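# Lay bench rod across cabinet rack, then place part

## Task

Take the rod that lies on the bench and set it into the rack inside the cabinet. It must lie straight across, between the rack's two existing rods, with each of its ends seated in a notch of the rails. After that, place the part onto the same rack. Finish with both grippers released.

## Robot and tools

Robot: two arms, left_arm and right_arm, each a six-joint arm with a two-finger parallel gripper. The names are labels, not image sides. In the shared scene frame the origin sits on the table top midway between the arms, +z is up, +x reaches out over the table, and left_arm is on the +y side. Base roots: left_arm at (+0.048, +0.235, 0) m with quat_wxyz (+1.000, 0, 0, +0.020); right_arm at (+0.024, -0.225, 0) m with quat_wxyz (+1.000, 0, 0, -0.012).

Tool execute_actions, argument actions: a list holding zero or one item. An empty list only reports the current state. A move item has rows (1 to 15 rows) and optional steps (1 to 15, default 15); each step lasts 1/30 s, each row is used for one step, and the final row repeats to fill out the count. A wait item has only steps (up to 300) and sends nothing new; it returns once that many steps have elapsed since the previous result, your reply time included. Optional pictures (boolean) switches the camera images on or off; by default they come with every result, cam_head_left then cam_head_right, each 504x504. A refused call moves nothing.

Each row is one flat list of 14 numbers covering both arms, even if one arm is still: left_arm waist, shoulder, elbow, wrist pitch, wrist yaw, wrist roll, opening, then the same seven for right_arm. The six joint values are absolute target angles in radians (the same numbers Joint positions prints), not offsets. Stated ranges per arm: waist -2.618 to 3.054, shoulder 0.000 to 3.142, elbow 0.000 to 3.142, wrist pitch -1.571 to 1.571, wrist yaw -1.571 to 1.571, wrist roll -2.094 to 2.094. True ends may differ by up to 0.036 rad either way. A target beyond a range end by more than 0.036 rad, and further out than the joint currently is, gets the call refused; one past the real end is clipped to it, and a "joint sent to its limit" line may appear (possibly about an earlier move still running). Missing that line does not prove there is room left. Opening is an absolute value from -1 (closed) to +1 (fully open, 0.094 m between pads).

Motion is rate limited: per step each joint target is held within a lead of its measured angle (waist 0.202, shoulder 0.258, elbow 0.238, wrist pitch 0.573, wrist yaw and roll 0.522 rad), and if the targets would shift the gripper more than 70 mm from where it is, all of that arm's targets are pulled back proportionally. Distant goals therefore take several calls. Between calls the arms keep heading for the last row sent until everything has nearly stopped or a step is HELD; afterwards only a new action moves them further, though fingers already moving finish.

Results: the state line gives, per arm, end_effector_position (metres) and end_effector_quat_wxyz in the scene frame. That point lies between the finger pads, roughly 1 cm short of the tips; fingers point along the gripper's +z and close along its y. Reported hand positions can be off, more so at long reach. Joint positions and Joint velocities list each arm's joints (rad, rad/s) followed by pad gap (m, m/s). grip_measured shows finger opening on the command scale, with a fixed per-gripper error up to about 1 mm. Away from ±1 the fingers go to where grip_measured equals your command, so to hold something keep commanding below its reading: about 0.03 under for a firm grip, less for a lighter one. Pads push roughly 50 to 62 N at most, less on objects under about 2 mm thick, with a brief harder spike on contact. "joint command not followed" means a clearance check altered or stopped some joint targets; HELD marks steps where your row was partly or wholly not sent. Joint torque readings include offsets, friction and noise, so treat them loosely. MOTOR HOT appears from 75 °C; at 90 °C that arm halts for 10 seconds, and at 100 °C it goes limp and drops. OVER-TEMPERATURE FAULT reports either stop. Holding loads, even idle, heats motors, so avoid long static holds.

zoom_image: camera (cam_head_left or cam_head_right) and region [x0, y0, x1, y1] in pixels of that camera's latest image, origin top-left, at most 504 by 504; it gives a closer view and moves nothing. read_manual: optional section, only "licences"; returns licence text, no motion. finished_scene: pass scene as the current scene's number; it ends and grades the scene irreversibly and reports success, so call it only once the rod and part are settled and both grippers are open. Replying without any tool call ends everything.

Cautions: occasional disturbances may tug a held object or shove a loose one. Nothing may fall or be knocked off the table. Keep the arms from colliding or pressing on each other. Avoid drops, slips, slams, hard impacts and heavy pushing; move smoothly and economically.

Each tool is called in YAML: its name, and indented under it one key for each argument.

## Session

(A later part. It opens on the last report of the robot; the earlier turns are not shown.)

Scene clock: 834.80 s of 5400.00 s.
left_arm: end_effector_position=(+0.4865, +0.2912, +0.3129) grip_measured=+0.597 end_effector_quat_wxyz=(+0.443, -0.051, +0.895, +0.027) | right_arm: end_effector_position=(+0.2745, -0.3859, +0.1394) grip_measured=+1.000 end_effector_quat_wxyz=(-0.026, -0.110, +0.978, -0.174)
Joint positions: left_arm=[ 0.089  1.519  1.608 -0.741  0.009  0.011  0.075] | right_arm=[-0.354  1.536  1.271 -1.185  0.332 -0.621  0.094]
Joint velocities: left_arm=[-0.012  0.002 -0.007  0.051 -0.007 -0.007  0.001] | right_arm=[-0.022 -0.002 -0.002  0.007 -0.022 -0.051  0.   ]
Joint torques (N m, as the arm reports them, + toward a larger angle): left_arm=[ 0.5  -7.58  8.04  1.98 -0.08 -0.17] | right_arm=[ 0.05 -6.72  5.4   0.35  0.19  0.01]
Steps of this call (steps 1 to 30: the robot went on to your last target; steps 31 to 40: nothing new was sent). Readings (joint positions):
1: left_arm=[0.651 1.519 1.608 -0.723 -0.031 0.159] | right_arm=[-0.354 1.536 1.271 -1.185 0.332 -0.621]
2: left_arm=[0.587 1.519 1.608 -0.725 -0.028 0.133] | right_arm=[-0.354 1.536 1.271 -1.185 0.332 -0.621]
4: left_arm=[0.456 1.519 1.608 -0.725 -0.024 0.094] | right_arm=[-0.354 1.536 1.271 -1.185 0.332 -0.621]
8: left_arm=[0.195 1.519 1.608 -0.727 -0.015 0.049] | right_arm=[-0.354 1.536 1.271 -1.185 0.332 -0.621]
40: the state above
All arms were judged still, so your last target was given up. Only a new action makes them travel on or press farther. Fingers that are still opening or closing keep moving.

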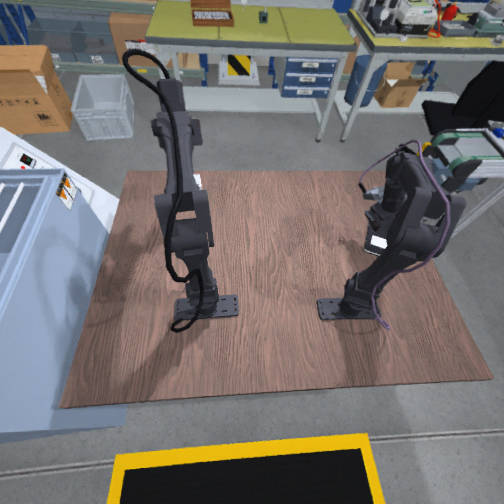

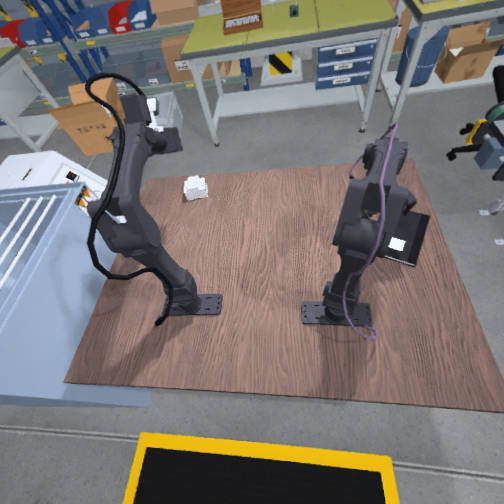

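execute_actions:
  actions:
    - {"rows":[[0.105,1.895,1.28,-0.04,0,0,0.6,-0.354,1.536,1.271,-1.185,0.332,-0.621,1]],"steps":15}
  pictures: false

execute_actions:
  actions:
    - {"steps":20}
  pictures: false

execute_actions:
  actions:
    - {"rows":[[0.105,1.91,1.26,0.02,0,0,0.6,-0.354,1.536,1.271,-1.185,0.332,-0.621,1],[0.105,1.93,1.24,0.06,0,0,0.6,-0.354,1.536,1.271,-1.185,0.332,-0.621,1],[0.105,1.945,1.22,0.1,0,0,0.6,-0.354,1.536,1.271,-1.185,0.332,-0.621,1],[0.105,1.96,1.2,0.13,0,0,0.6,-0.354,1.536,1.271,-1.185,0.332,-0.621,1],[0.105,1.975,1.185,0.15,0,0,0.6,-0.354,1.536,1.271,-1.185,0.332,-0.621,1]],"steps":15}

zoom_image:
  camera: "cam_head_right"
  region: [140,140,240,240]

Scene clock: 847.93 s of 5400.00 s.
left_arm: end_effector_position=(+0.5537, +0.3030, +0.0696) grip_measured=+0.597 end_effector_quat_wxyz=(+0.356, -0.056, +0.933, +0.022) | right_arm: end_effector_position=(+0.2745, -0.3859, +0.1394) grip_measured=+1.000 end_effector_quat_wxyz=(-0.026, -0.110, +0.978, -0.174)
Joint positions: left_arm=[ 0.095  1.95   1.263 -0.155  0.009  0.011  0.075] | right_arm=[-0.354  1.536  1.271 -1.185  0.332 -0.621  0.094]
Joint velocities: left_arm=[ 0.017  0.164 -0.198  0.051 -0.037 -0.007 -0.   ] | right_arm=[ 0.002  0.007  0.002 -0.007 -0.022  0.051  0.   ]
Joint torques (N m, as the arm reports them, + toward a larger angle): left_arm=[  0.57 -14.52  11.13   2.95  -0.1   -0.14] | right_arm=[ 0.01 -6.71  5.4   0.35  0.2   0.  ]
Steps of this call (steps 1 to 90: nothing new was sent; then 9.63 s passed at rest; steps 91 to 105: all 15 steps of this action). Readings (joint positions):
91: left_arm=[0.089 1.524 1.593 -0.706 0.009 0.011] | right_arm=[-0.354 1.536 1.271 -1.185 0.332 -0.621]
92: left_arm=[0.089 1.534 1.573 -0.646 0.009 0.011] | right_arm=[-0.354 1.536 1.271 -1.185 0.332 -0.621]
94: left_arm=[0.089 1.580 1.527 -0.528 0.009 0.011] | right_arm=[-0.354 1.536 1.271 -1.185 0.332 -0.621]
98: left_arm=[0.089 1.726 1.422 -0.346 0.009 0.011] | right_arm=[-0.354 1.536 1.271 -1.185 0.332 -0.621]
105: the state above

Scene clock: 848.60 s of 5400.00 s.
left_arm: end_effector_position=(+0.5709, +0.3058, +0.1020) grip_measured=+0.597 end_effector_quat_wxyz=(+0.415, -0.055, +0.908, +0.026) | right_arm: end_effector_position=(+0.2745, -0.3859, +0.1394) grip_measured=+1.000 end_effector_quat_wxyz=(-0.026, -0.110, +0.978, -0.174)
Joint positions: left_arm=[ 0.096  1.917  1.258 -0.054  0.009  0.011  0.075] | right_arm=[-0.354  1.536  1.271 -1.185  0.332 -0.621  0.094]
Joint velocities: left_arm=[ 0.012  0.012  0.002 -0.051  0.066 -0.11   0.001] | right_arm=[ 0.002 -0.012 -0.002  0.007  0.066 -0.037  0.   ]
Joint torques (N m, as the arm reports them, + toward a larger angle): left_arm=[  0.54 -11.29  10.56   2.13  -0.1   -0.13] | right_arm=[-0.03 -6.69  5.4   0.34  0.19  0.  ]
Steps of this call (steps 1 to 20: the robot went on to your last target). Readings (joint positions):
1: left_arm=[0.096 1.952 1.258 -0.152 0.009 0.011] | right_arm=[-0.354 1.536 1.271 -1.185 0.332 -0.621]
2: left_arm=[0.096 1.950 1.258 -0.143 0.009 0.011] | right_arm=[-0.354 1.536 1.271 -1.185 0.332 -0.621]
4: left_arm=[0.096 1.939 1.258 -0.111 0.009 0.011] | right_arm=[-0.354 1.536 1.271 -1.185 0.332 -0.621]
8: left_arm=[0.096 1.918 1.258 -0.070 0.009 0.011] | right_arm=[-0.354 1.536 1.271 -1.185 0.332 -0.621]
20: the state above

Scene clock: 849.10 s of 5400.00 s.
left_arm: end_effector_position=(+0.5784, +0.3068, +0.0756) grip_measured=+0.597 end_effector_quat_wxyz=(+0.435, -0.054, +0.898, +0.028) | right_arm: end_effector_position=(+0.2745, -0.3859, +0.1394) grip_measured=+1.000 end_effector_quat_wxyz=(-0.026, -0.110, +0.978, -0.174)
Joint positions: left_arm=[0.096 1.981 1.194 0.117 0.009 0.011 0.075] | right_arm=[-0.354  1.536  1.271 -1.185  0.332 -0.621  0.094]
Joint velocities: left_arm=[-0.002  0.002  0.002  0.095 -0.022 -0.022  0.   ] | right_arm=[-0.007  0.017 -0.002 -0.066  0.037  0.037  0.   ]
Joint torques (N m, as the arm reports them, + toward a larger angle): left_arm=[  0.57 -10.45   7.46   2.15  -0.11  -0.15] | right_arm=[ 0.05 -6.69  5.42  0.33  0.19  0.01]
Steps of this call (steps 1 to 15: all 15 steps of this action). Readings (joint positions):
1: left_arm=[0.096 1.917 1.258 -0.048 0.009 0.011] | right_arm=[-0.354 1.536 1.271 -1.185 0.332 -0.621]
2: left_arm=[0.096 1.918 1.258 -0.035 0.009 0.011] | right_arm=[-0.354 1.536 1.271 -1.185 0.332 -0.621]
4: left_arm=[0.096 1.924 1.249 0.020 0.009 0.011] | right_arm=[-0.354 1.536 1.271 -1.185 0.332 -0.621]
8: left_arm=[0.096 1.955 1.213 0.100 0.009 0.011] | right_arm=[-0.354 1.536 1.271 -1.185 0.332 -0.621]
15: the state above

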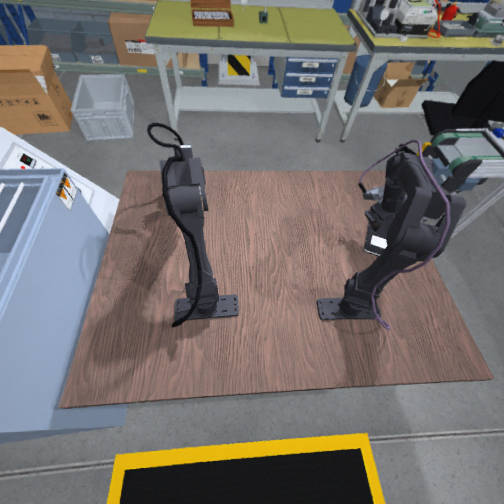

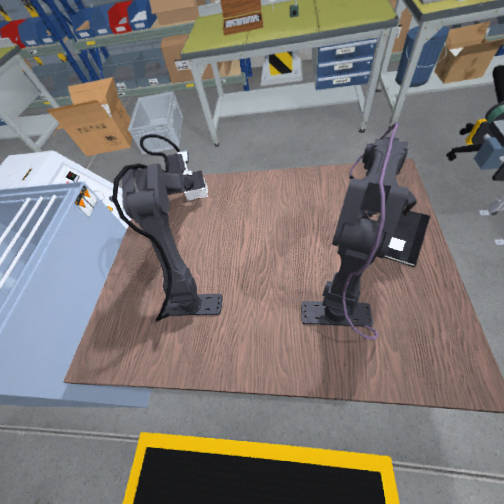

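Region (140, 140, 240, 240) of cam_head_right's 504x504 image, scaled by 5.040, with more detail than that image has.

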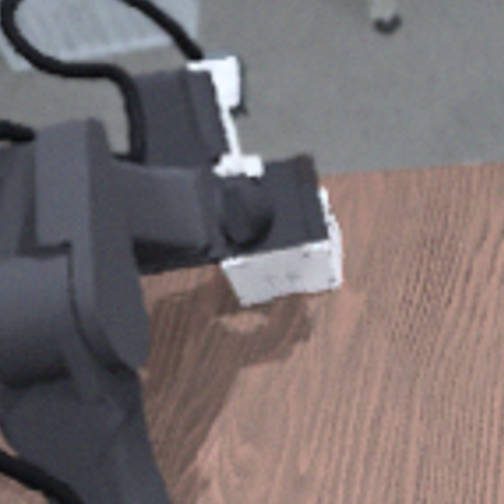

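execute_actions:
  actions:
    - {"rows":[[0.105,1.995,1.185,0.14,0,0,0.3,-0.354,1.536,1.271,-1.185,0.332,-0.621,1]],"steps":15}
  pictures: false

execute_actions:
  actions:
    - {"rows":[[0.105,1.995,1.185,0.14,0,0,0.1,-0.354,1.536,1.271,-1.185,0.332,-0.621,1],[0.105,1.995,1.185,0.14,0,0,0,-0.354,1.536,1.271,-1.185,0.332,-0.621,1],[0.105,1.995,1.185,0.14,0,0,-0.11,-0.354,1.536,1.271,-1.185,0.332,-0.621,1]],"steps":15}
  pictures: false

execute_actions:
  actions:
    - {"rows":[[0.105,1.95,1.22,0.14,0,0,-0.11,-0.354,1.536,1.271,-1.185,0.332,-0.621,1],[0.105,1.92,1.25,0.12,0,0,-0.11,-0.354,1.536,1.271,-1.185,0.332,-0.621,1],[0.105,1.9,1.28,0.09,0,0,-0.11,-0.354,1.536,1.271,-1.185,0.332,-0.621,1],[0.105,1.87,1.31,0.05,0,0,-0.11,-0.354,1.536,1.271,-1.185,0.332,-0.621,1],[0.105,1.84,1.34,0,0,0,-0.11,-0.354,1.536,1.271,-1.185,0.332,-0.621,1],[0.105,1.81,1.37,-0.06,0,0,-0.11,-0.354,1.536,1.271,-1.185,0.332,-0.621,1],[0.105,1.78,1.4,-0.12,0,0,-0.11,-0.354,1.536,1.271,-1.185,0.332,-0.621,1],[0.105,1.75,1.43,-0.18,0,0,-0.11,-0.354,1.536,1.271,-1.185,0.332,-0.621,1],[0.105,1.72,1.46,-0.24,0,0,-0.11,-0.354,1.536,1.271,-1.185,0.332,-0.621,1],[0.105,1.69,1.49,-0.3,0,0,-0.11,-0.354,1.536,1.271,-1.185,0.332,-0.621,1]],"steps":15}

Scene clock: 863.13 s of 5400.00 s.
left_arm: end_effector_position=(+0.5813, +0.3072, +0.0794) grip_measured=+0.303 end_effector_quat_wxyz=(+0.444, -0.054, +0.894, +0.028) | right_arm: end_effector_position=(+0.2745, -0.3859, +0.1394) grip_measured=+1.000 end_effector_quat_wxyz=(-0.026, -0.110, +0.978, -0.174)
Joint positions: left_arm=[0.096 1.981 1.194 0.137 0.009 0.01  0.061] | right_arm=[-0.354  1.536  1.271 -1.185  0.332 -0.621  0.094]
Joint velocities: left_arm=[-0.012  0.007 -0.012 -0.095 -0.007 -0.051 -0.001] | right_arm=[-0.007  0.017 -0.012 -0.007 -0.007 -0.007  0.   ]
Joint torques (N m, as the arm reports them, + toward a larger angle): left_arm=[ 0.68 -8.84  7.48  2.09 -0.08 -0.14] | right_arm=[ 0.04 -6.71  5.41  0.34  0.19 -0.01]
Steps of this call (steps 1 to 30: the robot went on to your last target; steps 31 to 90: nothing new was sent; then 10.53 s passed at rest; steps 91 to 105: all 15 steps of this action). Readings (joint positions):
91: left_arm=[0.096 1.981 1.194 0.137 0.009 0.010] | right_arm=[-0.354 1.536 1.271 -1.185 0.332 -0.621]
92: left_arm=[0.096 1.981 1.194 0.137 0.009 0.010] | right_arm=[-0.354 1.536 1.271 -1.185 0.332 -0.621]
94: left_arm=[0.096 1.981 1.194 0.137 0.009 0.010] | right_arm=[-0.354 1.536 1.271 -1.185 0.332 -0.621]
98: left_arm=[0.096 1.981 1.194 0.137 0.009 0.010] | right_arm=[-0.354 1.536 1.271 -1.185 0.332 -0.621]
105: the state above

Scene clock: 863.63 s of 5400.00 s.
left_arm: end_effector_position=(+0.5812, +0.3077, +0.0794) grip_measured=-0.097 end_effector_quat_wxyz=(+0.444, -0.055, +0.894, +0.029) | right_arm: end_effector_position=(+0.2745, -0.3859, +0.1394) grip_measured=+1.000 end_effector_quat_wxyz=(-0.026, -0.110, +0.978, -0.174)
Joint positions: left_arm=[0.096 1.981 1.194 0.137 0.007 0.01  0.042] | right_arm=[-0.354  1.536  1.271 -1.185  0.332 -0.621  0.094]
Joint velocities: left_arm=[ 0.002 -0.002  0.007 -0.037  0.007 -0.007 -0.001] | right_arm=[-0.002 -0.012 -0.012 -0.051 -0.037 -0.007  0.   ]
Joint torques (N m, as the arm reports them, + toward a larger angle): left_arm=[ 0.71 -8.95  7.48  2.07 -0.08 -0.12] | right_arm=[ 0.02 -6.7   5.41  0.34  0.2   0.  ]
Steps of this call (steps 1 to 15: all 15 steps of this action). Readings (joint positions):
1: left_arm=[0.096 1.981 1.194 0.137 0.009 0.010] | right_arm=[-0.354 1.536 1.271 -1.185 0.332 -0.621]
2: left_arm=[0.096 1.981 1.194 0.137 0.009 0.010] | right_arm=[-0.354 1.536 1.271 -1.185 0.332 -0.621]
4: left_arm=[0.096 1.981 1.194 0.137 0.007 0.010] | right_arm=[-0.354 1.536 1.271 -1.185 0.332 -0.621]
8: left_arm=[0.096 1.981 1.194 0.137 0.007 0.010] | right_arm=[-0.354 1.536 1.271 -1.185 0.332 -0.621]
15: the state above

Scene clock: 864.13 s of 5400.00 s.
left_arm: end_effector_position=(+0.5592, +0.3047, +0.1377) grip_measured=-0.098 end_effector_quat_wxyz=(+0.398, -0.057, +0.915, +0.026) | right_arm: end_effector_position=(+0.2745, -0.3859, +0.1394) grip_measured=+1.000 end_effector_quat_wxyz=(-0.026, -0.110, +0.978, -0.174)
Joint positions: left_arm=[ 0.096  1.843  1.339 -0.245  0.007  0.009  0.042] | right_arm=[-0.354  1.536  1.271 -1.185  0.332 -0.621  0.094]
Joint velocities: left_arm=[-0.007 -0.374  0.286 -0.667 -0.007  0.081  0.   ] | right_arm=[-0.007 -0.012 -0.002 -0.037  0.022  0.022  0.   ]
Joint torques (N m, as the arm reports them, + toward a larger angle): left_arm=[  0.31 -13.43  14.26   2.83  -0.04  -0.07] | right_arm=[ 0.03 -6.71  5.39  0.34  0.18  0.  ]
Steps of this call (steps 1 to 15: all 15 steps of this action). Readings (joint positions):
1: left_arm=[0.096 1.981 1.194 0.137 0.007 0.010] | right_arm=[-0.354 1.536 1.271 -1.185 0.332 -0.621]
2: left_arm=[0.096 1.979 1.196 0.133 0.007 0.010] | right_arm=[-0.354 1.536 1.271 -1.185 0.332 -0.621]
4: left_arm=[0.096 1.970 1.212 0.088 0.007 0.009] | right_arm=[-0.354 1.536 1.271 -1.185 0.332 -0.621]
8: left_arm=[0.096 1.934 1.253 -0.041 0.007 0.009] | right_arm=[-0.354 1.536 1.271 -1.185 0.332 -0.621]
15: the state above

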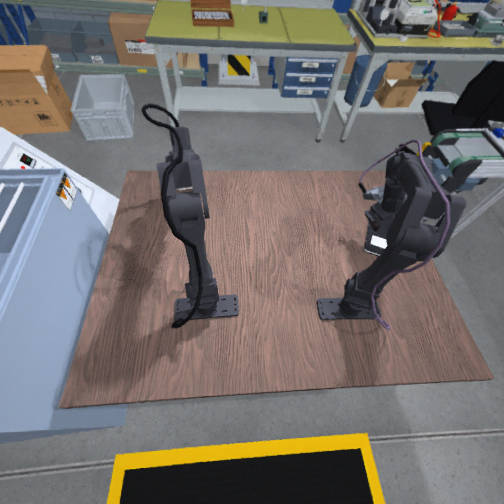

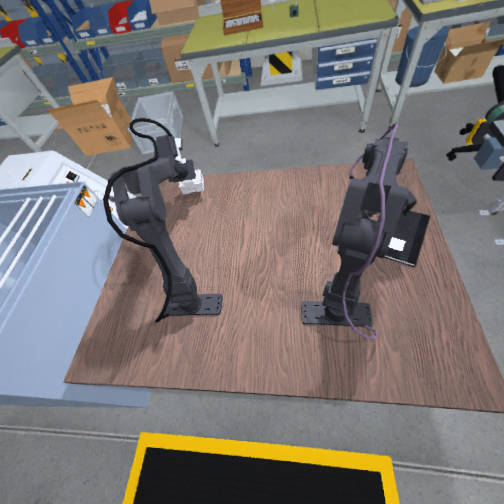

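execute_actions:
  actions:
    - {"rows":[[0.105,1.75,1.43,-0.2,0,0,-0.125,-0.354,1.536,1.271,-1.185,0.332,-0.621,1],[0.105,1.78,1.4,-0.14,0,0,-0.125,-0.354,1.536,1.271,-1.185,0.332,-0.621,1],[0.105,1.8,1.38,-0.1,0,0,-0.125,-0.354,1.536,1.271,-1.185,0.332,-0.621,1],[0.105,1.82,1.36,-0.06,0,0,-0.125,-0.354,1.536,1.271,-1.185,0.332,-0.621,1],[0.105,1.84,1.34,-0.02,0,0,-0.125,-0.354,1.536,1.271,-1.185,0.332,-0.621,1],[0.105,1.86,1.32,0.02,0,0,-0.125,-0.354,1.536,1.271,-1.185,0.332,-0.621,1],[0.105,1.88,1.3,0.06,0,0,-0.125,-0.354,1.536,1.271,-1.185,0.332,-0.621,1]],"steps":15}
  pictures: false

execute_actions:
  actions:
    - {"steps":20}

zoom_image:
  camera: "cam_head_right"
  region: [140,130,240,230]

Scene clock: 877.00 s of 5400.00 s.
left_arm: end_effector_position=(+0.5823, +0.3077, +0.1169) grip_measured=-0.122 end_effector_quat_wxyz=(+0.441, -0.056, +0.896, +0.028) | right_arm: end_effector_position=(+0.2745, -0.3859, +0.1394) grip_measured=+1.000 end_effector_quat_wxyz=(-0.026, -0.110, +0.978, -0.174)
Joint positions: left_arm=[ 0.096  1.92   1.281 -0.017  0.008  0.008  0.041] | right_arm=[-0.354  1.536  1.271 -1.185  0.332 -0.621  0.094]
Joint velocities: left_arm=[-0.007 -0.188  0.007  0.418  0.11  -0.037 -0.   ] | right_arm=[ 0.007 -0.007  0.002 -0.066 -0.022  0.022  0.   ]
Joint torques (N m, as the arm reports them, + toward a larger angle): left_arm=[  0.63 -11.95  10.45   2.11  -0.09  -0.09] | right_arm=[ 0.04 -6.74  5.42  0.36  0.2  -0.01]
Steps of this call (steps 1 to 45: the robot went on to your last target; steps 46 to 90: nothing new was sent; then 9.37 s passed at rest; steps 91 to 105: all 15 steps of this action). Readings (joint positions):
91: left_arm=[0.096 1.738 1.433 -0.369 0.007 0.009] | right_arm=[-0.354 1.536 1.271 -1.185 0.332 -0.621]
92: left_arm=[0.096 1.744 1.427 -0.342 0.007 0.009] | right_arm=[-0.354 1.536 1.271 -1.185 0.332 -0.621]
94: left_arm=[0.096 1.770 1.404 -0.266 0.007 0.009] | right_arm=[-0.354 1.536 1.271 -1.185 0.332 -0.621]
98: left_arm=[0.096 1.861 1.329 -0.116 0.007 0.009] | right_arm=[-0.354 1.536 1.271 -1.185 0.332 -0.621]
105: the state above

Scene clock: 877.67 s of 5400.00 s.
left_arm: end_effector_position=(+0.5912, +0.3090, +0.1390) grip_measured=-0.122 end_effector_quat_wxyz=(+0.477, -0.054, +0.877, +0.031) | right_arm: end_effector_position=(+0.2745, -0.3859, +0.1394) grip_measured=+1.000 end_effector_quat_wxyz=(-0.026, -0.110, +0.978, -0.174)
Joint positions: left_arm=[0.096 1.903 1.281 0.047 0.008 0.008 0.041] | right_arm=[-0.354  1.536  1.271 -1.185  0.332 -0.621  0.094]
Joint velocities: left_arm=[ 0.002  0.002 -0.012  0.007 -0.022  0.007  0.   ] | right_arm=[ 0.012 -0.007  0.007 -0.007 -0.037  0.037  0.   ]
Joint torques (N m, as the arm reports them, + toward a larger angle): left_arm=[  0.61 -11.48  10.55   2.28  -0.08  -0.09] | right_arm=[ 0.03 -6.68  5.36  0.36  0.19  0.  ]
Steps of this call (steps 1 to 20: the robot went on to your last target). Readings (joint positions):
1: left_arm=[0.096 1.915 1.281 -0.003 0.008 0.008] | right_arm=[-0.354 1.536 1.271 -1.185 0.332 -0.621]
2: left_arm=[0.096 1.910 1.281 0.010 0.008 0.008] | right_arm=[-0.354 1.536 1.271 -1.185 0.332 -0.621]
4: left_arm=[0.096 1.904 1.281 0.028 0.008 0.008] | right_arm=[-0.354 1.536 1.271 -1.185 0.332 -0.621]
8: left_arm=[0.096 1.903 1.281 0.042 0.008 0.008] | right_arm=[-0.354 1.536 1.271 -1.185 0.332 -0.621]
20: the state above

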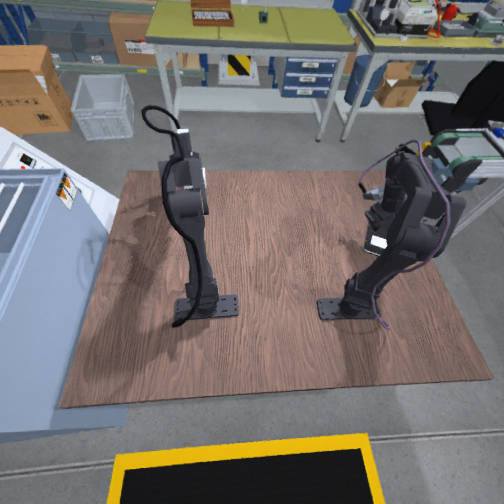

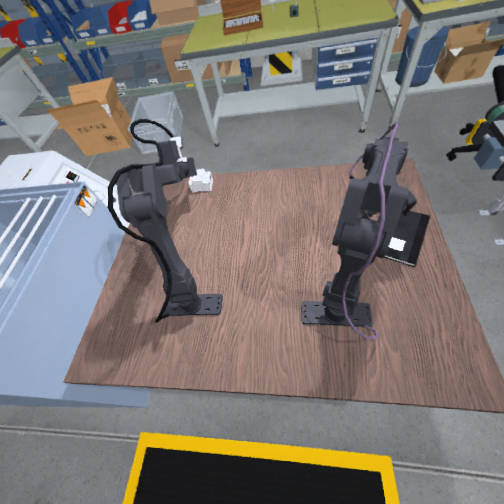

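Region (140, 130, 240, 230) of cam_head_right's 504x504 image, scaled by 5.040, with more detail than that image has.

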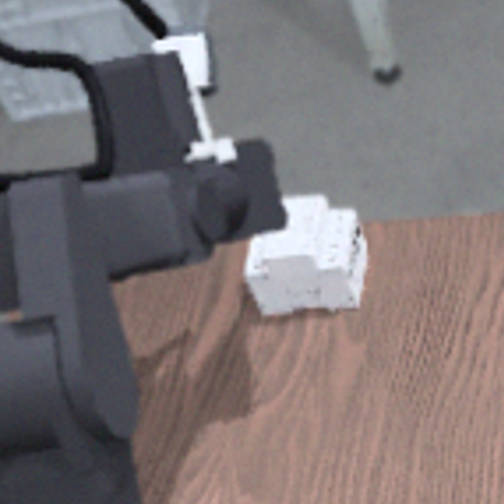

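execute_actions:
  actions:
    - {"rows":[[0.105,1.82,1.3,0.06,0,0,0.65,-0.354,1.536,1.271,-1.185,0.332,-0.621,1],[0.2,1.82,1.3,0.06,0,0,0.65,-0.354,1.536,1.271,-1.185,0.332,-0.621,1],[0.45,1.82,1.3,0.06,0,0,0.65,-0.354,1.536,1.271,-1.185,0.332,-0.621,1]],"steps":15}
  pictures: false

execute_actions:
  actions:
    - {"steps":15}

zoom_image:
  camera: "cam_head_left"
  region: [150,140,250,240]

Scene clock: 884.10 s of 5400.00 s.
left_arm: end_effector_position=(+0.5214, +0.5102, +0.1674) grip_measured=+0.647 end_effector_quat_wxyz=(+0.485, -0.222, +0.835, +0.135) | right_arm: end_effector_position=(+0.2745, -0.3859, +0.1394) grip_measured=+1.000 end_effector_quat_wxyz=(-0.026, -0.110, +0.978, -0.174)
Joint positions: left_arm=[ 0.482  1.852  1.281  0.055 -0.009  0.007  0.077] | right_arm=[-0.354  1.536  1.271 -1.185  0.332 -0.621  0.094]
Joint velocities: left_arm=[-0.164 -0.037 -0.002 -0.066 -0.037 -0.022  0.001] | right_arm=[ 0.012  0.012  0.002 -0.066 -0.007  0.022  0.   ]
Joint torques (N m, as the arm reports them, + toward a larger angle): left_arm=[ -1.88 -11.61  10.74   2.25   0.09  -0.08] | right_arm=[ 0.03 -6.67  5.4   0.36  0.2  -0.01]
Steps of this call (steps 1 to 15: the robot went on to your last target; steps 16 to 90: nothing new was sent; then 2.93 s passed at rest; steps 91 to 105: all 15 steps of this action). Readings (joint positions):
91: left_arm=[0.096 1.898 1.281 0.046 0.008 0.008] | right_arm=[-0.354 1.536 1.271 -1.185 0.332 -0.621]
92: left_arm=[0.105 1.892 1.281 0.041 0.012 0.008] | right_arm=[-0.354 1.536 1.271 -1.185 0.332 -0.621]
94: left_arm=[0.151 1.876 1.281 0.046 0.019 0.008] | right_arm=[-0.354 1.536 1.271 -1.185 0.332 -0.621]
98: left_arm=[0.323 1.862 1.281 0.055 0.018 0.008] | right_arm=[-0.354 1.536 1.271 -1.185 0.332 -0.621]
105: the state above

Scene clock: 884.60 s of 5400.00 s.
left_arm: end_effector_position=(+0.5290, +0.4964, +0.1686) grip_measured=+0.647 end_effector_quat_wxyz=(+0.488, -0.210, +0.838, +0.128) | right_arm: end_effector_position=(+0.2745, -0.3859, +0.1394) grip_measured=+1.000 end_effector_quat_wxyz=(-0.026, -0.110, +0.978, -0.174)
Joint positions: left_arm=[ 0.453  1.85   1.281  0.055 -0.008  0.007  0.077] | right_arm=[-0.354  1.536  1.271 -1.185  0.332 -0.621  0.094]
Joint velocities: left_arm=[-0.012  0.002 -0.002  0.007  0.007  0.007  0.   ] | right_arm=[-0.012 -0.022 -0.002 -0.066 -0.051  0.022  0.   ]
Joint torques (N m, as the arm reports them, + toward a larger angle): left_arm=[ -0.44 -11.59  10.72   2.24   0.09  -0.09] | right_arm=[ 0.04 -6.71  5.44  0.35  0.18  0.  ]
Steps of this call (steps 1 to 15: the robot went on to your last target). Readings (joint positions):
1: left_arm=[0.476 1.851 1.281 0.055 -0.009 0.007] | right_arm=[-0.354 1.536 1.271 -1.185 0.332 -0.621]
2: left_arm=[0.468 1.851 1.281 0.055 -0.009 0.007] | right_arm=[-0.354 1.536 1.271 -1.185 0.332 -0.621]
4: left_arm=[0.458 1.850 1.281 0.055 -0.009 0.007] | right_arm=[-0.354 1.536 1.271 -1.185 0.332 -0.621]
8: left_arm=[0.453 1.850 1.281 0.055 -0.008 0.007] | right_arm=[-0.354 1.536 1.271 -1.185 0.332 -0.621]
15: the state above

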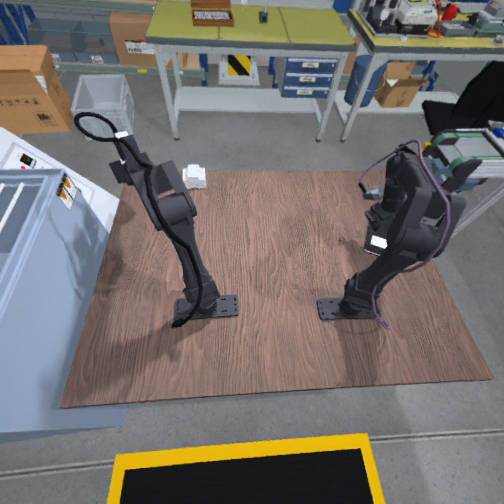

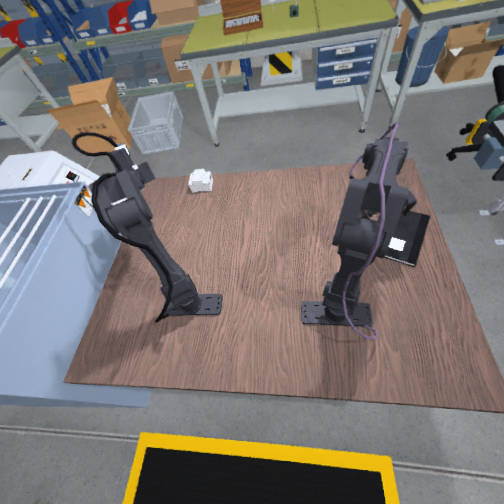

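Region (150, 140, 250, 240) of cam_head_left's 504x504 image, scaled by 5.040, with more detail than that image has.

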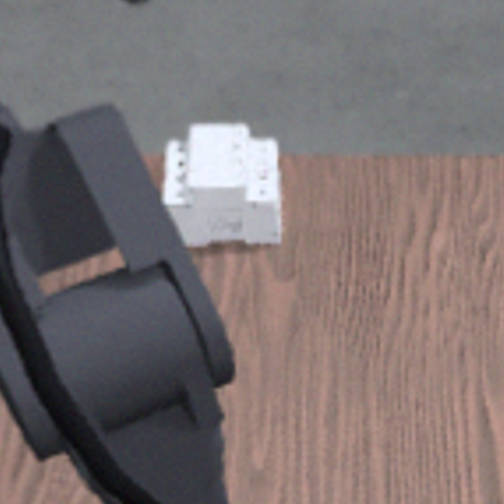

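execute_actions:
  actions:
    - {"rows":[[0.4,1.87,1.35,0.04,0.09,0.07,0.65,-0.354,1.536,1.271,-1.185,0.332,-0.621,1],[0.35,1.89,1.38,0.02,0.09,0.07,0.65,-0.354,1.536,1.271,-1.185,0.332,-0.621,1],[0.3,1.91,1.41,0,0.09,0.07,0.65,-0.354,1.536,1.271,-1.185,0.332,-0.621,1],[0.25,1.93,1.44,-0.02,0.09,0.07,0.65,-0.354,1.536,1.271,-1.185,0.332,-0.621,1],[0.2,1.95,1.47,-0.04,0.09,0.07,0.65,-0.354,1.536,1.271,-1.185,0.332,-0.621,1],[0.16,1.97,1.5,-0.06,0.09,0.07,0.65,-0.354,1.536,1.271,-1.185,0.332,-0.621,1],[0.13,1.99,1.5,-0.08,0.09,0.07,0.65,-0.354,1.536,1.271,-1.185,0.332,-0.621,1],[0.11,2.01,1.5,-0.08,0.09,0.07,0.65,-0.354,1.536,1.271,-1.185,0.332,-0.621,1],[0.1,2.03,1.5,-0.08,0.09,0.07,0.65,-0.354,1.536,1.271,-1.185,0.332,-0.621,1],[0.092,2.05,1.5,-0.08,0.09,0.07,0.65,-0.354,1.536,1.271,-1.185,0.332,-0.621,1]],"steps":15}
  pictures: false

execute_actions:
  actions:
    - {"steps":15}
  pictures: false

execute_actions:
  actions:
    - {"rows":[[0.092,2.07,1.45,-0.03,0.09,0.07,0.65,-0.354,1.536,1.271,-1.185,0.332,-0.621,1],[0.092,2.085,1.43,0.0,0.09,0.07,0.65,-0.354,1.536,1.271,-1.185,0.332,-0.621,1],[0.092,2.1,1.415,0.03,0.09,0.07,0.65,-0.354,1.536,1.271,-1.185,0.332,-0.621,1],[0.092,2.11,1.4,0.05,0.09,0.07,0.65,-0.354,1.536,1.271,-1.185,0.332,-0.621,1],[0.092,2.123,1.385,0.07,0.09,0.07,0.65,-0.354,1.536,1.271,-1.185,0.332,-0.621,1]],"steps":15}
  pictures: false

execute_actions:
  actions:
    - {"steps":20}

Scene clock: 905.57 s of 5400.00 s.
left_arm: end_effector_position=(+0.6269, +0.2765, +0.1209) grip_measured=+0.647 end_effector_quat_wxyz=(+0.453, +0.003, +0.891, -0.004) | right_arm: end_effector_position=(+0.2745, -0.3859, +0.1394) grip_measured=+1.000 end_effector_quat_wxyz=(-0.026, -0.110, +0.978, -0.174)
Joint positions: left_arm=[ 0.057  2.056  1.474 -0.051  0.088  0.059  0.077] | right_arm=[-0.354  1.536  1.271 -1.185  0.332 -0.621  0.094]
Joint velocities: left_arm=[-0.002  0.232 -0.002 -0.33   0.037  0.051 -0.   ] | right_arm=[-0.002 -0.012 -0.012  0.007  0.007 -0.051  0.   ]
Joint torques (N m, as the arm reports them, + toward a larger angle): left_arm=[  2.79 -12.59  11.19   2.26  -0.09   0.1 ] | right_arm=[ 0.03 -6.72  5.4   0.35  0.19 -0.01]
Steps of this call (steps 1 to 15: the robot went on to your last target; steps 16 to 90: nothing new was sent; then 17.47 s passed at rest; steps 91 to 105: all 15 steps of this action). Readings (joint positions):
91: left_arm=[0.450 1.852 1.285 0.051 0.002 0.015] | right_arm=[-0.354 1.536 1.271 -1.185 0.332 -0.621]
92: left_arm=[0.439 1.859 1.300 0.042 0.010 0.023] | right_arm=[-0.354 1.536 1.271 -1.185 0.332 -0.621]
94: left_arm=[0.389 1.885 1.344 0.031 0.020 0.033] | right_arm=[-0.354 1.536 1.271 -1.185 0.332 -0.621]
98: left_arm=[0.231 1.944 1.426 0.006 0.038 0.043] | right_arm=[-0.354 1.536 1.271 -1.185 0.332 -0.621]
105: the state above

Scene clock: 906.07 s of 5400.00 s.
left_arm: end_effector_position=(+0.6213, +0.2949, +0.1106) grip_measured=+0.647 end_effector_quat_wxyz=(+0.438, -0.012, +0.899, +0.002) | right_arm: end_effector_position=(+0.2745, -0.3859, +0.1394) grip_measured=+1.000 end_effector_quat_wxyz=(-0.026, -0.110, +0.978, -0.174)
Joint positions: left_arm=[ 0.09   2.066  1.474 -0.077  0.089  0.06   0.077] | right_arm=[-0.354  1.536  1.271 -1.185  0.332 -0.621  0.094]
Joint velocities: left_arm=[-0.022  0.007 -0.012  0.007  0.022  0.022 -0.   ] | right_arm=[-0.017 -0.007 -0.007 -0.007  0.022  0.022  0.   ]
Joint torques (N m, as the arm reports them, + toward a larger angle): left_arm=[  0.19 -12.29  11.1    1.98   0.04   0.14] | right_arm=[ 0.03 -6.71  5.41  0.35  0.19 -0.01]
Steps of this call (steps 1 to 15: the robot went on to your last target). Readings (joint positions):
1: left_arm=[0.060 2.063 1.474 -0.061 0.089 0.059] | right_arm=[-0.354 1.536 1.271 -1.185 0.332 -0.621]
2: left_arm=[0.065 2.065 1.474 -0.069 0.089 0.060] | right_arm=[-0.354 1.536 1.271 -1.185 0.332 -0.621]
4: left_arm=[0.078 2.066 1.474 -0.076 0.089 0.060] | right_arm=[-0.354 1.536 1.271 -1.185 0.332 -0.621]
8: left_arm=[0.090 2.066 1.474 -0.077 0.089 0.060] | right_arm=[-0.354 1.536 1.271 -1.185 0.332 -0.621]
15: the state above

Scene clock: 906.57 s of 5400.00 s.
left_arm: end_effector_position=(+0.6193, +0.2947, +0.0678) grip_measured=+0.647 end_effector_quat_wxyz=(+0.433, -0.011, +0.902, +0.002) | right_arm: end_effector_position=(+0.2745, -0.3859, +0.1394) grip_measured=+1.000 end_effector_quat_wxyz=(-0.026, -0.110, +0.978, -0.174)
Joint positions: left_arm=[0.09  2.128 1.396 0.053 0.088 0.064 0.077] | right_arm=[-0.354  1.536  1.271 -1.185  0.332 -0.621  0.094]
Joint velocities: left_arm=[-0.007  0.007 -0.002 -0.007 -0.007  0.037 -0.001] | right_arm=[-0.002 -0.002  0.012 -0.037 -0.037 -0.022  0.   ]
Joint torques (N m, as the arm reports them, + toward a larger angle): left_arm=[  0.2  -11.59   7.43   2.18   0.02   0.06] | right_arm=[ 0.   -6.68  5.4   0.35  0.2   0.  ]
Steps of this call (steps 1 to 15: all 15 steps of this action). Readings (joint positions):
1: left_arm=[0.090 2.066 1.474 -0.073 0.089 0.060] | right_arm=[-0.354 1.536 1.271 -1.185 0.332 -0.621]
2: left_arm=[0.090 2.066 1.468 -0.061 0.089 0.060] | right_arm=[-0.354 1.536 1.271 -1.185 0.332 -0.621]
4: left_arm=[0.090 2.071 1.450 -0.022 0.089 0.060] | right_arm=[-0.354 1.536 1.271 -1.185 0.332 -0.621]
8: left_arm=[0.090 2.106 1.411 0.032 0.089 0.060] | right_arm=[-0.354 1.536 1.271 -1.185 0.332 -0.621]
15: the state above

Scene clock: 907.23 s of 5400.00 s.
left_arm: end_effector_position=(+0.6199, +0.2948, +0.0686) grip_measured=+0.647 end_effector_quat_wxyz=(+0.434, -0.011, +0.901, +0.002) | right_arm: end_effector_position=(+0.2745, -0.3859, +0.1394) grip_measured=+1.000 end_effector_quat_wxyz=(-0.026, -0.110, +0.978, -0.174)
Joint positions: left_arm=[0.09  2.128 1.396 0.057 0.088 0.064 0.077] | right_arm=[-0.354  1.536  1.271 -1.185  0.332 -0.621  0.094]
Joint velocities: left_arm=[ 0.002  0.002 -0.002  0.051 -0.037  0.066  0.   ] | right_arm=[-0.017  0.017  0.002 -0.037  0.051 -0.081  0.   ]
Joint torques (N m, as the arm reports them, + toward a larger angle): left_arm=[  0.19 -11.47   7.54   2.17   0.04   0.07] | right_arm=[ 0.03 -6.7   5.41  0.34  0.18  0.  ]
Steps of this call (steps 1 to 15: the robot went on to your last target; steps 16 to 20: nothing new was sent). Readings (joint positions):
1: left_arm=[0.090 2.128 1.396 0.054 0.088 0.064] | right_arm=[-0.354 1.536 1.271 -1.185 0.332 -0.621]
2: left_arm=[0.090 2.128 1.396 0.054 0.088 0.064] | right_arm=[-0.354 1.536 1.271 -1.185 0.332 -0.621]
4: left_arm=[0.090 2.128 1.396 0.055 0.088 0.064] | right_arm=[-0.354 1.536 1.271 -1.185 0.332 -0.621]
8: left_arm=[0.090 2.128 1.396 0.056 0.088 0.064] | right_arm=[-0.354 1.536 1.271 -1.185 0.332 -0.621]
20: the state above
All arms were judged still, so your last target was given up. Only a new action makes them travel on or press farther. Fingers that are still opening or closing keep moving.

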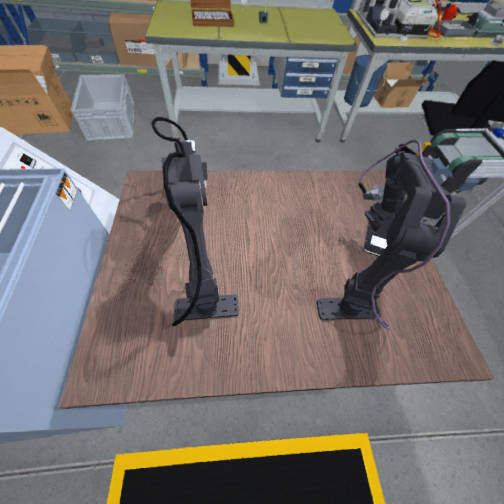

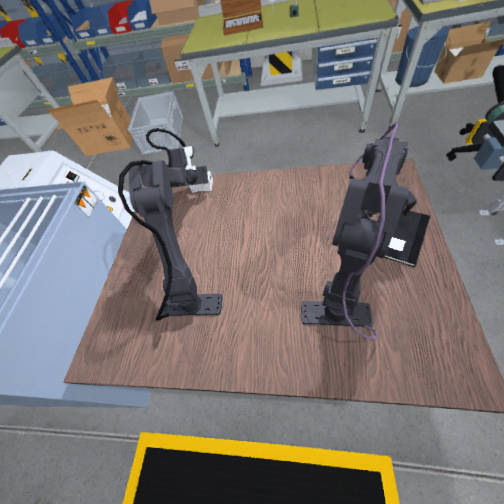

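execute_actions:
  actions:
    - {"rows":[[0.092,2.123,1.375,0.05,0.09,0.07,0.5,-0.354,1.536,1.271,-1.185,0.332,-0.621,1],[0.092,2.123,1.375,0.05,0.09,0.07,0.4,-0.354,1.536,1.271,-1.185,0.332,-0.621,1],[0.092,2.123,1.375,0.05,0.09,0.07,0.3,-0.354,1.536,1.271,-1.185,0.332,-0.621,1],[0.092,2.123,1.375,0.05,0.09,0.07,0.2,-0.354,1.536,1.271,-1.185,0.332,-0.621,1],[0.092,2.123,1.375,0.05,0.09,0.07,0.1,-0.354,1.536,1.271,-1.185,0.332,-0.621,1],[0.092,2.123,1.375,0.05,0.09,0.07,0,-0.354,1.536,1.271,-1.185,0.332,-0.621,1],[0.092,2.123,1.375,0.05,0.09,0.07,-0.11,-0.354,1.536,1.271,-1.185,0.332,-0.621,1]],"steps":15}
  pictures: false

Scene clock: 917.30 s of 5400.00 s.
left_arm: end_effector_position=(+0.6199, +0.2938, +0.0685) grip_measured=-0.057 end_effector_quat_wxyz=(+0.434, -0.009, +0.901, +0.000) | right_arm: end_effector_position=(+0.2745, -0.3859, +0.1394) grip_measured=+1.000 end_effector_quat_wxyz=(-0.026, -0.110, +0.978, -0.174)
Joint positions: left_arm=[0.09  2.128 1.396 0.056 0.093 0.064 0.044] | right_arm=[-0.354  1.536  1.271 -1.185  0.332 -0.621  0.094]
Joint velocities: left_arm=[ 0.002 -0.007 -0.002  0.051  0.007  0.051 -0.001] | right_arm=[-0.017 -0.002 -0.022 -0.007 -0.022  0.022  0.   ]
Joint torques (N m, as the arm reports them, + toward a larger angle): left_arm=[  0.13 -11.65   6.64   1.96   0.01   0.03] | right_arm=[ 0.04 -6.7   5.41  0.34  0.2   0.01]
Steps of this call (steps 1 to 90: nothing new was sent; then 6.57 s passed at rest; steps 91 to 105: all 15 steps of this action). Readings (joint positions):
91: left_arm=[0.090 2.128 1.396 0.057 0.088 0.064] | right_arm=[-0.354 1.536 1.271 -1.185 0.332 -0.621]
92: left_arm=[0.090 2.128 1.396 0.057 0.088 0.064] | right_arm=[-0.354 1.536 1.271 -1.185 0.332 -0.621]
94: left_arm=[0.090 2.128 1.396 0.057 0.088 0.064] | right_arm=[-0.354 1.536 1.271 -1.185 0.332 -0.621]
98: left_arm=[0.090 2.128 1.396 0.056 0.093 0.064] | right_arm=[-0.354 1.536 1.271 -1.185 0.332 -0.621]
105: the state above

execute_actions:
  actions:
    - {"rows":[[0.092,2.07,1.44,0.1,0.09,0.07,-0.11,-0.354,1.536,1.271,-1.185,0.332,-0.621,1],[0.092,2.04,1.46,0.08,0.09,0.07,-0.11,-0.354,1.536,1.271,-1.185,0.332,-0.621,1],[0.092,2.0,1.48,0.05,0.09,0.07,-0.11,-0.354,1.536,1.271,-1.185,0.332,-0.621,1],[0.092,1.9,1.55,-0.1,0.09,0.07,-0.11,-0.354,1.536,1.271,-1.185,0.332,-0.621,1]],"steps":15}
  pictures: false

execute_actions:
  actions:
    - {"rows":[[0.092,1.4,1.8,-0.85,0.16,0.13,-0.11,-0.354,1.536,1.271,-1.185,0.332,-0.621,1]],"steps":15}
  pictures: false

execute_actions:
  actions:
    - {"steps":45}
  pictures: false

Scene clock: 925.90 s of 5400.00 s.
left_arm: end_effector_position=(+0.5997, +0.2911, +0.1073) grip_measured=-0.057 end_effector_quat_wxyz=(+0.406, -0.011, +0.914, -0.003) | right_arm: end_effector_position=(+0.2745, -0.3859, +0.1394) grip_measured=+1.000 end_effector_quat_wxyz=(-0.026, -0.110, +0.978, -0.174)
Joint positions: left_arm=[ 0.09   2.015  1.439 -0.163  0.093  0.064  0.044] | right_arm=[-0.354  1.536  1.271 -1.185  0.332 -0.621  0.094]
Joint velocities: left_arm=[-0.007 -0.183  0.134 -0.227 -0.022  0.095 -0.   ] | right_arm=[-0.002  0.007  0.002 -0.007 -0.007  0.007  0.   ]
Joint torques (N m, as the arm reports them, + toward a larger angle): left_arm=[  0.03 -15.06  14.19   2.73  -0.01   0.05] | right_arm=[ 0.02 -6.72  5.4   0.34  0.2   0.  ]
Steps of this call (steps 1 to 15: the robot went on to your last target; steps 16 to 90: nothing new was sent; then 5.10 s passed at rest; steps 91 to 105: all 15 steps of this action). Readings (joint positions):
91: left_arm=[0.090 2.126 1.396 0.057 0.093 0.064] | right_arm=[-0.354 1.536 1.271 -1.185 0.332 -0.621]
92: left_arm=[0.090 2.123 1.396 0.053 0.093 0.064] | right_arm=[-0.354 1.536 1.271 -1.185 0.332 -0.621]
94: left_arm=[0.090 2.110 1.397 0.017 0.093 0.064] | right_arm=[-0.354 1.536 1.271 -1.185 0.332 -0.621]
98: left_arm=[0.090 2.069 1.408 -0.082 0.093 0.064] | right_arm=[-0.354 1.536 1.271 -1.185 0.332 -0.621]
105: the state above

Scene clock: 926.40 s of 5400.00 s.
left_arm: end_effector_position=(+0.5229, +0.2783, +0.2123) grip_measured=-0.057 end_effector_quat_wxyz=(+0.337, +0.002, +0.941, -0.013) | right_arm: end_effector_position=(+0.2745, -0.3859, +0.1394) grip_measured=+1.000 end_effector_quat_wxyz=(-0.026, -0.110, +0.978, -0.174)
Joint positions: left_arm=[ 0.09   1.764  1.63  -0.757  0.108  0.095  0.044] | right_arm=[-0.354  1.536  1.271 -1.185  0.332 -0.621  0.094]
Joint velocities: left_arm=[-0.017 -0.574  0.193 -0.535  0.007 -0.051 -0.002] | right_arm=[-0.002 -0.012  0.002  0.051 -0.007 -0.037  0.   ]
Joint torques (N m, as the arm reports them, + toward a larger angle): left_arm=[  0.04 -12.65  14.06   2.34   0.28   0.12] | right_arm=[ 0.02 -6.69  5.43  0.35  0.2   0.  ]
Steps of this call (steps 1 to 15: all 15 steps of this action). Readings (joint positions):
1: left_arm=[0.090 2.006 1.455 -0.202 0.094 0.068] | right_arm=[-0.354 1.536 1.271 -1.185 0.332 -0.621]
2: left_arm=[0.090 1.995 1.474 -0.268 0.095 0.072] | right_arm=[-0.354 1.536 1.271 -1.185 0.332 -0.621]
4: left_arm=[0.090 1.962 1.506 -0.396 0.099 0.078] | right_arm=[-0.354 1.536 1.271 -1.185 0.332 -0.621]
8: left_arm=[0.090 1.891 1.562 -0.580 0.104 0.087] | right_arm=[-0.354 1.536 1.271 -1.185 0.332 -0.621]
15: the state above

Scene clock: 927.90 s of 5400.00 s.
left_arm: end_effector_position=(+0.4448, +0.2623, +0.3755) grip_measured=-0.058 end_effector_quat_wxyz=(+0.468, +0.029, +0.883, -0.004) | right_arm: end_effector_position=(+0.2745, -0.3859, +0.1394) grip_measured=+1.000 end_effector_quat_wxyz=(-0.026, -0.110, +0.978, -0.174)
Joint positions: left_arm=[ 0.09   1.426  1.755 -0.933  0.141  0.12   0.044] | right_arm=[-0.354  1.536  1.271 -1.185  0.332 -0.621  0.094]
Joint velocities: left_arm=[ 0.002 -0.017 -0.007 -0.022 -0.022  0.022  0.   ] | right_arm=[ 0.002 -0.027 -0.002 -0.095  0.022 -0.125  0.   ]
Joint torques (N m, as the arm reports them, + toward a larger angle): left_arm=[ 0.11 -6.76 12.08  3.06  0.21  0.11] | right_arm=[ 0.03 -6.7   5.41  0.35  0.19  0.  ]
Steps of this call (steps 1 to 45: the robot went on to your last target). Readings (joint positions):
1: left_arm=[0.090 1.743 1.636 -0.775 0.109 0.097] | right_arm=[-0.354 1.536 1.271 -1.185 0.332 -0.621]
2: left_arm=[0.090 1.722 1.640 -0.791 0.109 0.097] | right_arm=[-0.354 1.536 1.271 -1.185 0.332 -0.621]
4: left_arm=[0.090 1.679 1.647 -0.821 0.110 0.099] | right_arm=[-0.354 1.536 1.271 -1.185 0.332 -0.621]
8: left_arm=[0.090 1.592 1.659 -0.871 0.112 0.102] | right_arm=[-0.354 1.536 1.271 -1.185 0.332 -0.621]
45: the state above
All arms were judged still, so your last target was given up. Only a new action makes them travel on or press farther. Fingers that are still opening or closing keep moving.

execute_actions:
  actions:
    - {"rows":[[1.36,1.4,1.8,-0.88,0.16,0.13,-0.11,-0.354,1.536,1.271,-1.185,0.332,-0.621,1]],"steps":15}
  pictures: false

execute_actions:
  actions:
    - {"steps":45}

zoom_image:
  camera: "cam_head_right"
  region: [0,150,150,300]

Scene clock: 931.67 s of 5400.00 s.
left_arm: end_effector_position=(+0.2628, +0.5686, +0.3719) grip_measured=-0.057 end_effector_quat_wxyz=(+0.418, -0.371, +0.806, +0.196) | right_arm: end_effector_position=(+0.2745, -0.3859, +0.1394) grip_measured=+1.000 end_effector_quat_wxyz=(-0.026, -0.110, +0.978, -0.174)
Joint positions: left_arm=[ 1.028  1.43   1.755 -0.946  0.161  0.122  0.044] | right_arm=[-0.354  1.536  1.271 -1.185  0.332 -0.621  0.094]
Joint velocities: left_arm=[ 1.937  0.007  0.012  0.007  0.037 -0.022 -0.   ] | right_arm=[ 0.022  0.012  0.012 -0.037 -0.007 -0.051  0.   ]
Joint torques (N m, as the arm reports them, + toward a larger angle): left_arm=[-0.03 -6.97 11.96  2.78  0.07  0.05] | right_arm=[ 0.04 -6.7   5.4   0.34  0.19  0.  ]
Steps of this call (steps 1 to 90: nothing new was sent; then 0.27 s passed at rest; steps 91 to 105: all 15 steps of this action). Readings (joint positions):
91: left_arm=[0.114 1.426 1.755 -0.935 0.163 0.121] | right_arm=[-0.354 1.536 1.271 -1.185 0.332 -0.621]
92: left_arm=[0.158 1.426 1.755 -0.940 0.191 0.121] | right_arm=[-0.354 1.536 1.271 -1.185 0.332 -0.621]
94: left_arm=[0.278 1.426 1.755 -0.944 0.192 0.121] | right_arm=[-0.354 1.536 1.271 -1.185 0.332 -0.621]
98: left_arm=[0.547 1.429 1.755 -0.946 0.176 0.121] | right_arm=[-0.354 1.536 1.271 -1.185 0.332 -0.621]
105: the state above

Scene clock: 933.17 s of 5400.00 s.
left_arm: end_effector_position=(+0.1356, +0.6205, +0.3690) grip_measured=-0.057 end_effector_quat_wxyz=(+0.368, -0.508, +0.732, +0.267) | right_arm: end_effector_position=(+0.2745, -0.3859, +0.1394) grip_measured=+1.000 end_effector_quat_wxyz=(-0.026, -0.110, +0.978, -0.174)
Joint positions: left_arm=[ 1.367  1.43   1.755 -0.958  0.14   0.122  0.044] | right_arm=[-0.354  1.536  1.271 -1.185  0.332 -0.621  0.094]
Joint velocities: left_arm=[ 0.017 -0.017  0.007  0.037  0.051 -0.007 -0.   ] | right_arm=[ 0.007  0.007  0.002 -0.007 -0.037  0.022  0.   ]
Joint torques (N m, as the arm reports them, + toward a larger angle): left_arm=[-0.6  -7.07 12.1   3.    0.23  0.1 ] | right_arm=[ 0.01 -6.71  5.41  0.36  0.2   0.  ]
Steps of this call (steps 1 to 30: the robot went on to your last target; steps 31 to 45: nothing new was sent). Readings (joint positions):
1: left_arm=[1.097 1.430 1.755 -0.946 0.159 0.122] | right_arm=[-0.354 1.536 1.271 -1.185 0.332 -0.621]
2: left_arm=[1.166 1.430 1.755 -0.946 0.158 0.122] | right_arm=[-0.354 1.536 1.271 -1.185 0.332 -0.621]
4: left_arm=[1.297 1.430 1.755 -0.946 0.149 0.122] | right_arm=[-0.354 1.536 1.271 -1.185 0.332 -0.621]
8: left_arm=[1.385 1.430 1.755 -0.949 0.105 0.122] | right_arm=[-0.354 1.536 1.271 -1.185 0.332 -0.621]
45: the state above
All arms were judged still, so your last target was given up. Only a new action makes them travel on or press farther. Fingers that are still opening or closing keep moving.

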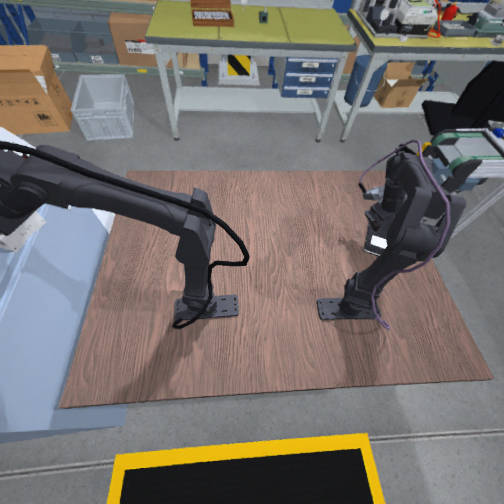

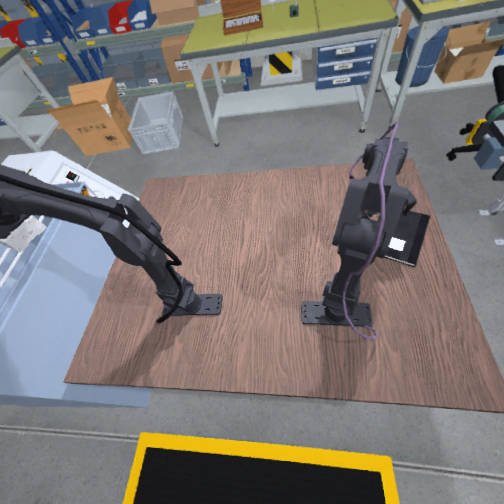

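Region (0, 150, 150, 300) of cam_head_right's 504x504 image, scaled by 3.360, with more detail than that image has.

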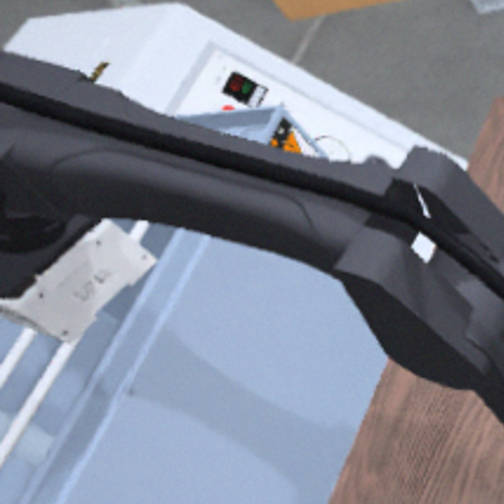

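execute_actions:
  actions:
    - {"rows":[[1.36,1.44,1.84,-0.86,0.17,0.13,-0.11,-0.354,1.536,1.271,-1.185,0.332,-0.621,1],[1.36,1.48,1.87,-0.85,0.17,0.13,-0.11,-0.354,1.536,1.271,-1.185,0.332,-0.621,1],[1.36,1.52,1.9,-0.83,0.17,0.13,-0.11,-0.354,1.536,1.271,-1.185,0.332,-0.621,1],[1.36,1.56,1.93,-0.82,0.17,0.13,-0.11,-0.354,1.536,1.271,-1.185,0.332,-0.621,1],[1.36,1.6,1.96,-0.8,0.17,0.13,-0.11,-0.354,1.536,1.271,-1.185,0.332,-0.621,1],[1.36,1.64,1.99,-0.79,0.17,0.13,-0.11,-0.354,1.536,1.271,-1.185,0.332,-0.621,1],[1.36,1.68,2.02,-0.77,0.17,0.13,-0.11,-0.354,1.536,1.271,-1.185,0.332,-0.621,1],[1.36,1.72,2.05,-0.76,0.17,0.13,-0.11,-0.354,1.536,1.271,-1.185,0.332,-0.621,1],[1.36,1.76,2.08,-0.74,0.17,0.13,-0.11,-0.354,1.536,1.271,-1.185,0.332,-0.621,1],[1.36,1.8,2.11,-0.73,0.17,0.13,-0.11,-0.354,1.536,1.271,-1.185,0.332,-0.621,1],[1.36,1.84,2.14,-0.71,0.17,0.13,-0.11,-0.354,1.536,1.271,-1.185,0.332,-0.621,1],[1.36,1.88,2.17,-0.7,0.17,0.13,-0.11,-0.354,1.536,1.271,-1.185,0.332,-0.621,1],[1.36,1.91,2.19,-0.68,0.17,0.13,-0.11,-0.354,1.536,1.271,-1.185,0.332,-0.621,1],[1.36,1.94,2.205,-0.66,0.17,0.13,-0.11,-0.354,1.536,1.271,-1.185,0.332,-0.621,1],[1.36,1.96,2.205,-0.65,0.17,0.13,-0.11,-0.354,1.536,1.271,-1.185,0.332,-0.621,1]],"steps":15}
  pictures: false

execute_actions:
  actions:
    - {"steps":30}
  pictures: false

execute_actions:
  actions:
    - {"rows":[[1.36,1.98,2.205,-0.65,0.17,0.13,-0.11,-0.354,1.536,1.271,-1.185,0.332,-0.621,1],[1.36,2.0,2.205,-0.65,0.17,0.13,-0.11,-0.354,1.536,1.271,-1.185,0.332,-0.621,1],[1.36,2.015,2.205,-0.65,0.17,0.13,-0.11,-0.354,1.536,1.271,-1.185,0.332,-0.621,1],[1.36,2.03,2.205,-0.65,0.17,0.13,-0.11,-0.354,1.536,1.271,-1.185,0.332,-0.621,1],[1.36,2.045,2.205,-0.65,0.17,0.13,-0.11,-0.354,1.536,1.271,-1.185,0.332,-0.621,1],[1.36,2.06,2.205,-0.65,0.17,0.13,-0.11,-0.354,1.536,1.271,-1.185,0.332,-0.621,1]],"steps":15}

Scene clock: 955.80 s of 5400.00 s.
left_arm: end_effector_position=(+0.1627, +0.7723, +0.3310) grip_measured=-0.057 end_effector_quat_wxyz=(+0.383, -0.499, +0.727, +0.275) | right_arm: end_effector_position=(+0.2745, -0.3859, +0.1394) grip_measured=+1.000 end_effector_quat_wxyz=(-0.026, -0.110, +0.978, -0.174)
Joint positions: left_arm=[ 1.367  1.942  2.132 -0.786  0.152  0.122  0.044] | right_arm=[-0.354  1.536  1.271 -1.185  0.332 -0.621  0.094]
Joint velocities: left_arm=[0.007 0.994 0.281 0.608 0.022 0.037 0.   ] | right_arm=[-0.022  0.002  0.027 -0.095 -0.037  0.051  0.   ]
Joint torques (N m, as the arm reports them, + toward a larger angle): left_arm=[ -0.78 -13.07  13.58   2.73   0.2    0.09] | right_arm=[ 0.   -6.7   5.4   0.33  0.2   0.  ]
Steps of this call (steps 1 to 90: nothing new was sent; then 19.13 s passed at rest; steps 91 to 105: all 15 steps of this action). Readings (joint positions):
91: left_arm=[1.367 1.432 1.759 -0.960 0.141 0.122] | right_arm=[-0.354 1.536 1.271 -1.185 0.332 -0.621]
92: left_arm=[1.367 1.443 1.773 -0.966 0.143 0.122] | right_arm=[-0.354 1.536 1.271 -1.185 0.332 -0.621]
94: left_arm=[1.367 1.488 1.828 -0.967 0.147 0.122] | right_arm=[-0.354 1.536 1.271 -1.185 0.332 -0.621]
98: left_arm=[1.367 1.639 1.960 -0.907 0.151 0.122] | right_arm=[-0.354 1.536 1.271 -1.185 0.332 -0.621]
105: the state above

Scene clock: 956.80 s of 5400.00 s.
left_arm: end_effector_position=(+0.1662, +0.7933, +0.2926) grip_measured=-0.057 end_effector_quat_wxyz=(+0.367, -0.508, +0.735, +0.258) | right_arm: end_effector_position=(+0.2745, -0.3859, +0.1394) grip_measured=+1.000 end_effector_quat_wxyz=(-0.026, -0.110, +0.978, -0.174)
Joint positions: left_arm=[ 1.367  2.029  2.137 -0.756  0.152  0.122  0.044] | right_arm=[-0.354  1.536  1.271 -1.185  0.332 -0.621  0.094]
Joint velocities: left_arm=[-0.002  0.002 -0.002 -0.022 -0.007 -0.037 -0.   ] | right_arm=[ 0.012 -0.022 -0.007 -0.022  0.037 -0.007  0.   ]
Joint torques (N m, as the arm reports them, + toward a larger angle): left_arm=[ -0.71 -15.37  14.34   3.18   0.18   0.07] | right_arm=[ 0.07 -6.72  5.42  0.34  0.19 -0.01]
Steps of this call (steps 1 to 30: the robot went on to your last target). Readings (joint positions):
1: left_arm=[1.367 1.973 2.137 -0.770 0.152 0.122] | right_arm=[-0.354 1.536 1.271 -1.185 0.332 -0.621]
2: left_arm=[1.367 1.996 2.137 -0.760 0.152 0.122] | right_arm=[-0.354 1.536 1.271 -1.185 0.332 -0.621]
4: left_arm=[1.367 2.027 2.137 -0.762 0.152 0.122] | right_arm=[-0.354 1.536 1.271 -1.185 0.332 -0.621]
8: left_arm=[1.367 2.039 2.137 -0.770 0.152 0.122] | right_arm=[-0.354 1.536 1.271 -1.185 0.332 -0.621]
30: the state above
All arms were judged still, so your last target was given up. Only a new action makes them travel on or press farther. Fingers that are still opening or closing keep moving.

Scene clock: 957.30 s of 5400.00 s.
left_arm: end_effector_position=(+0.1687, +0.8088, +0.2606) grip_measured=-0.057 end_effector_quat_wxyz=(+0.354, -0.515, +0.742, +0.245) | right_arm: end_effector_position=(+0.2745, -0.3859, +0.1394) grip_measured=+1.000 end_effector_quat_wxyz=(-0.026, -0.110, +0.978, -0.174)
Joint positions: left_arm=[ 1.367  2.104  2.151 -0.738  0.152  0.122  0.044] | right_arm=[-0.354  1.536  1.271 -1.185  0.332 -0.621  0.094]
Joint velocities: left_arm=[ 0.002  0.022  0.002 -0.051 -0.066 -0.11  -0.002] | right_arm=[-0.007 -0.007 -0.002 -0.022  0.007 -0.007  0.   ]
Joint torques (N m, as the arm reports them, + toward a larger angle): left_arm=[ -0.69 -14.52  13.58   3.01   0.23   0.1 ] | right_arm=[ 0.01 -6.67  5.4   0.35  0.19  0.  ]
Steps of this call (steps 1 to 15: all 15 steps of this action). Readings (joint positions):
1: left_arm=[1.367 2.029 2.137 -0.756 0.152 0.122] | right_arm=[-0.354 1.536 1.271 -1.185 0.332 -0.621]
2: left_arm=[1.367 2.029 2.137 -0.755 0.152 0.122] | right_arm=[-0.354 1.536 1.271 -1.185 0.332 -0.621]
4: left_arm=[1.367 2.032 2.138 -0.752 0.152 0.122] | right_arm=[-0.354 1.536 1.271 -1.185 0.332 -0.621]
8: left_arm=[1.367 2.063 2.151 -0.738 0.152 0.122] | right_arm=[-0.354 1.536 1.271 -1.185 0.332 -0.621]
15: the state above

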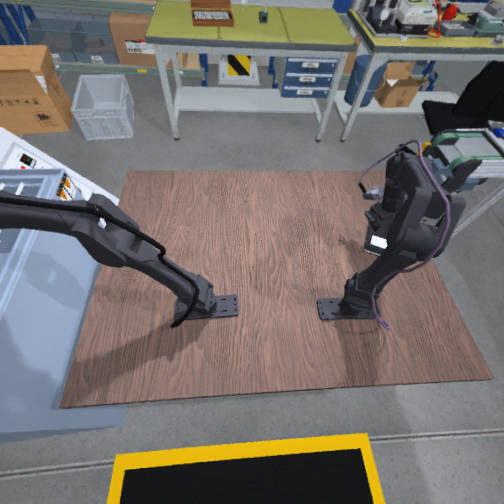

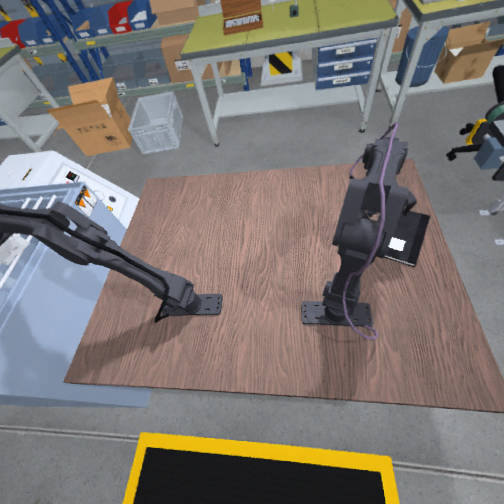

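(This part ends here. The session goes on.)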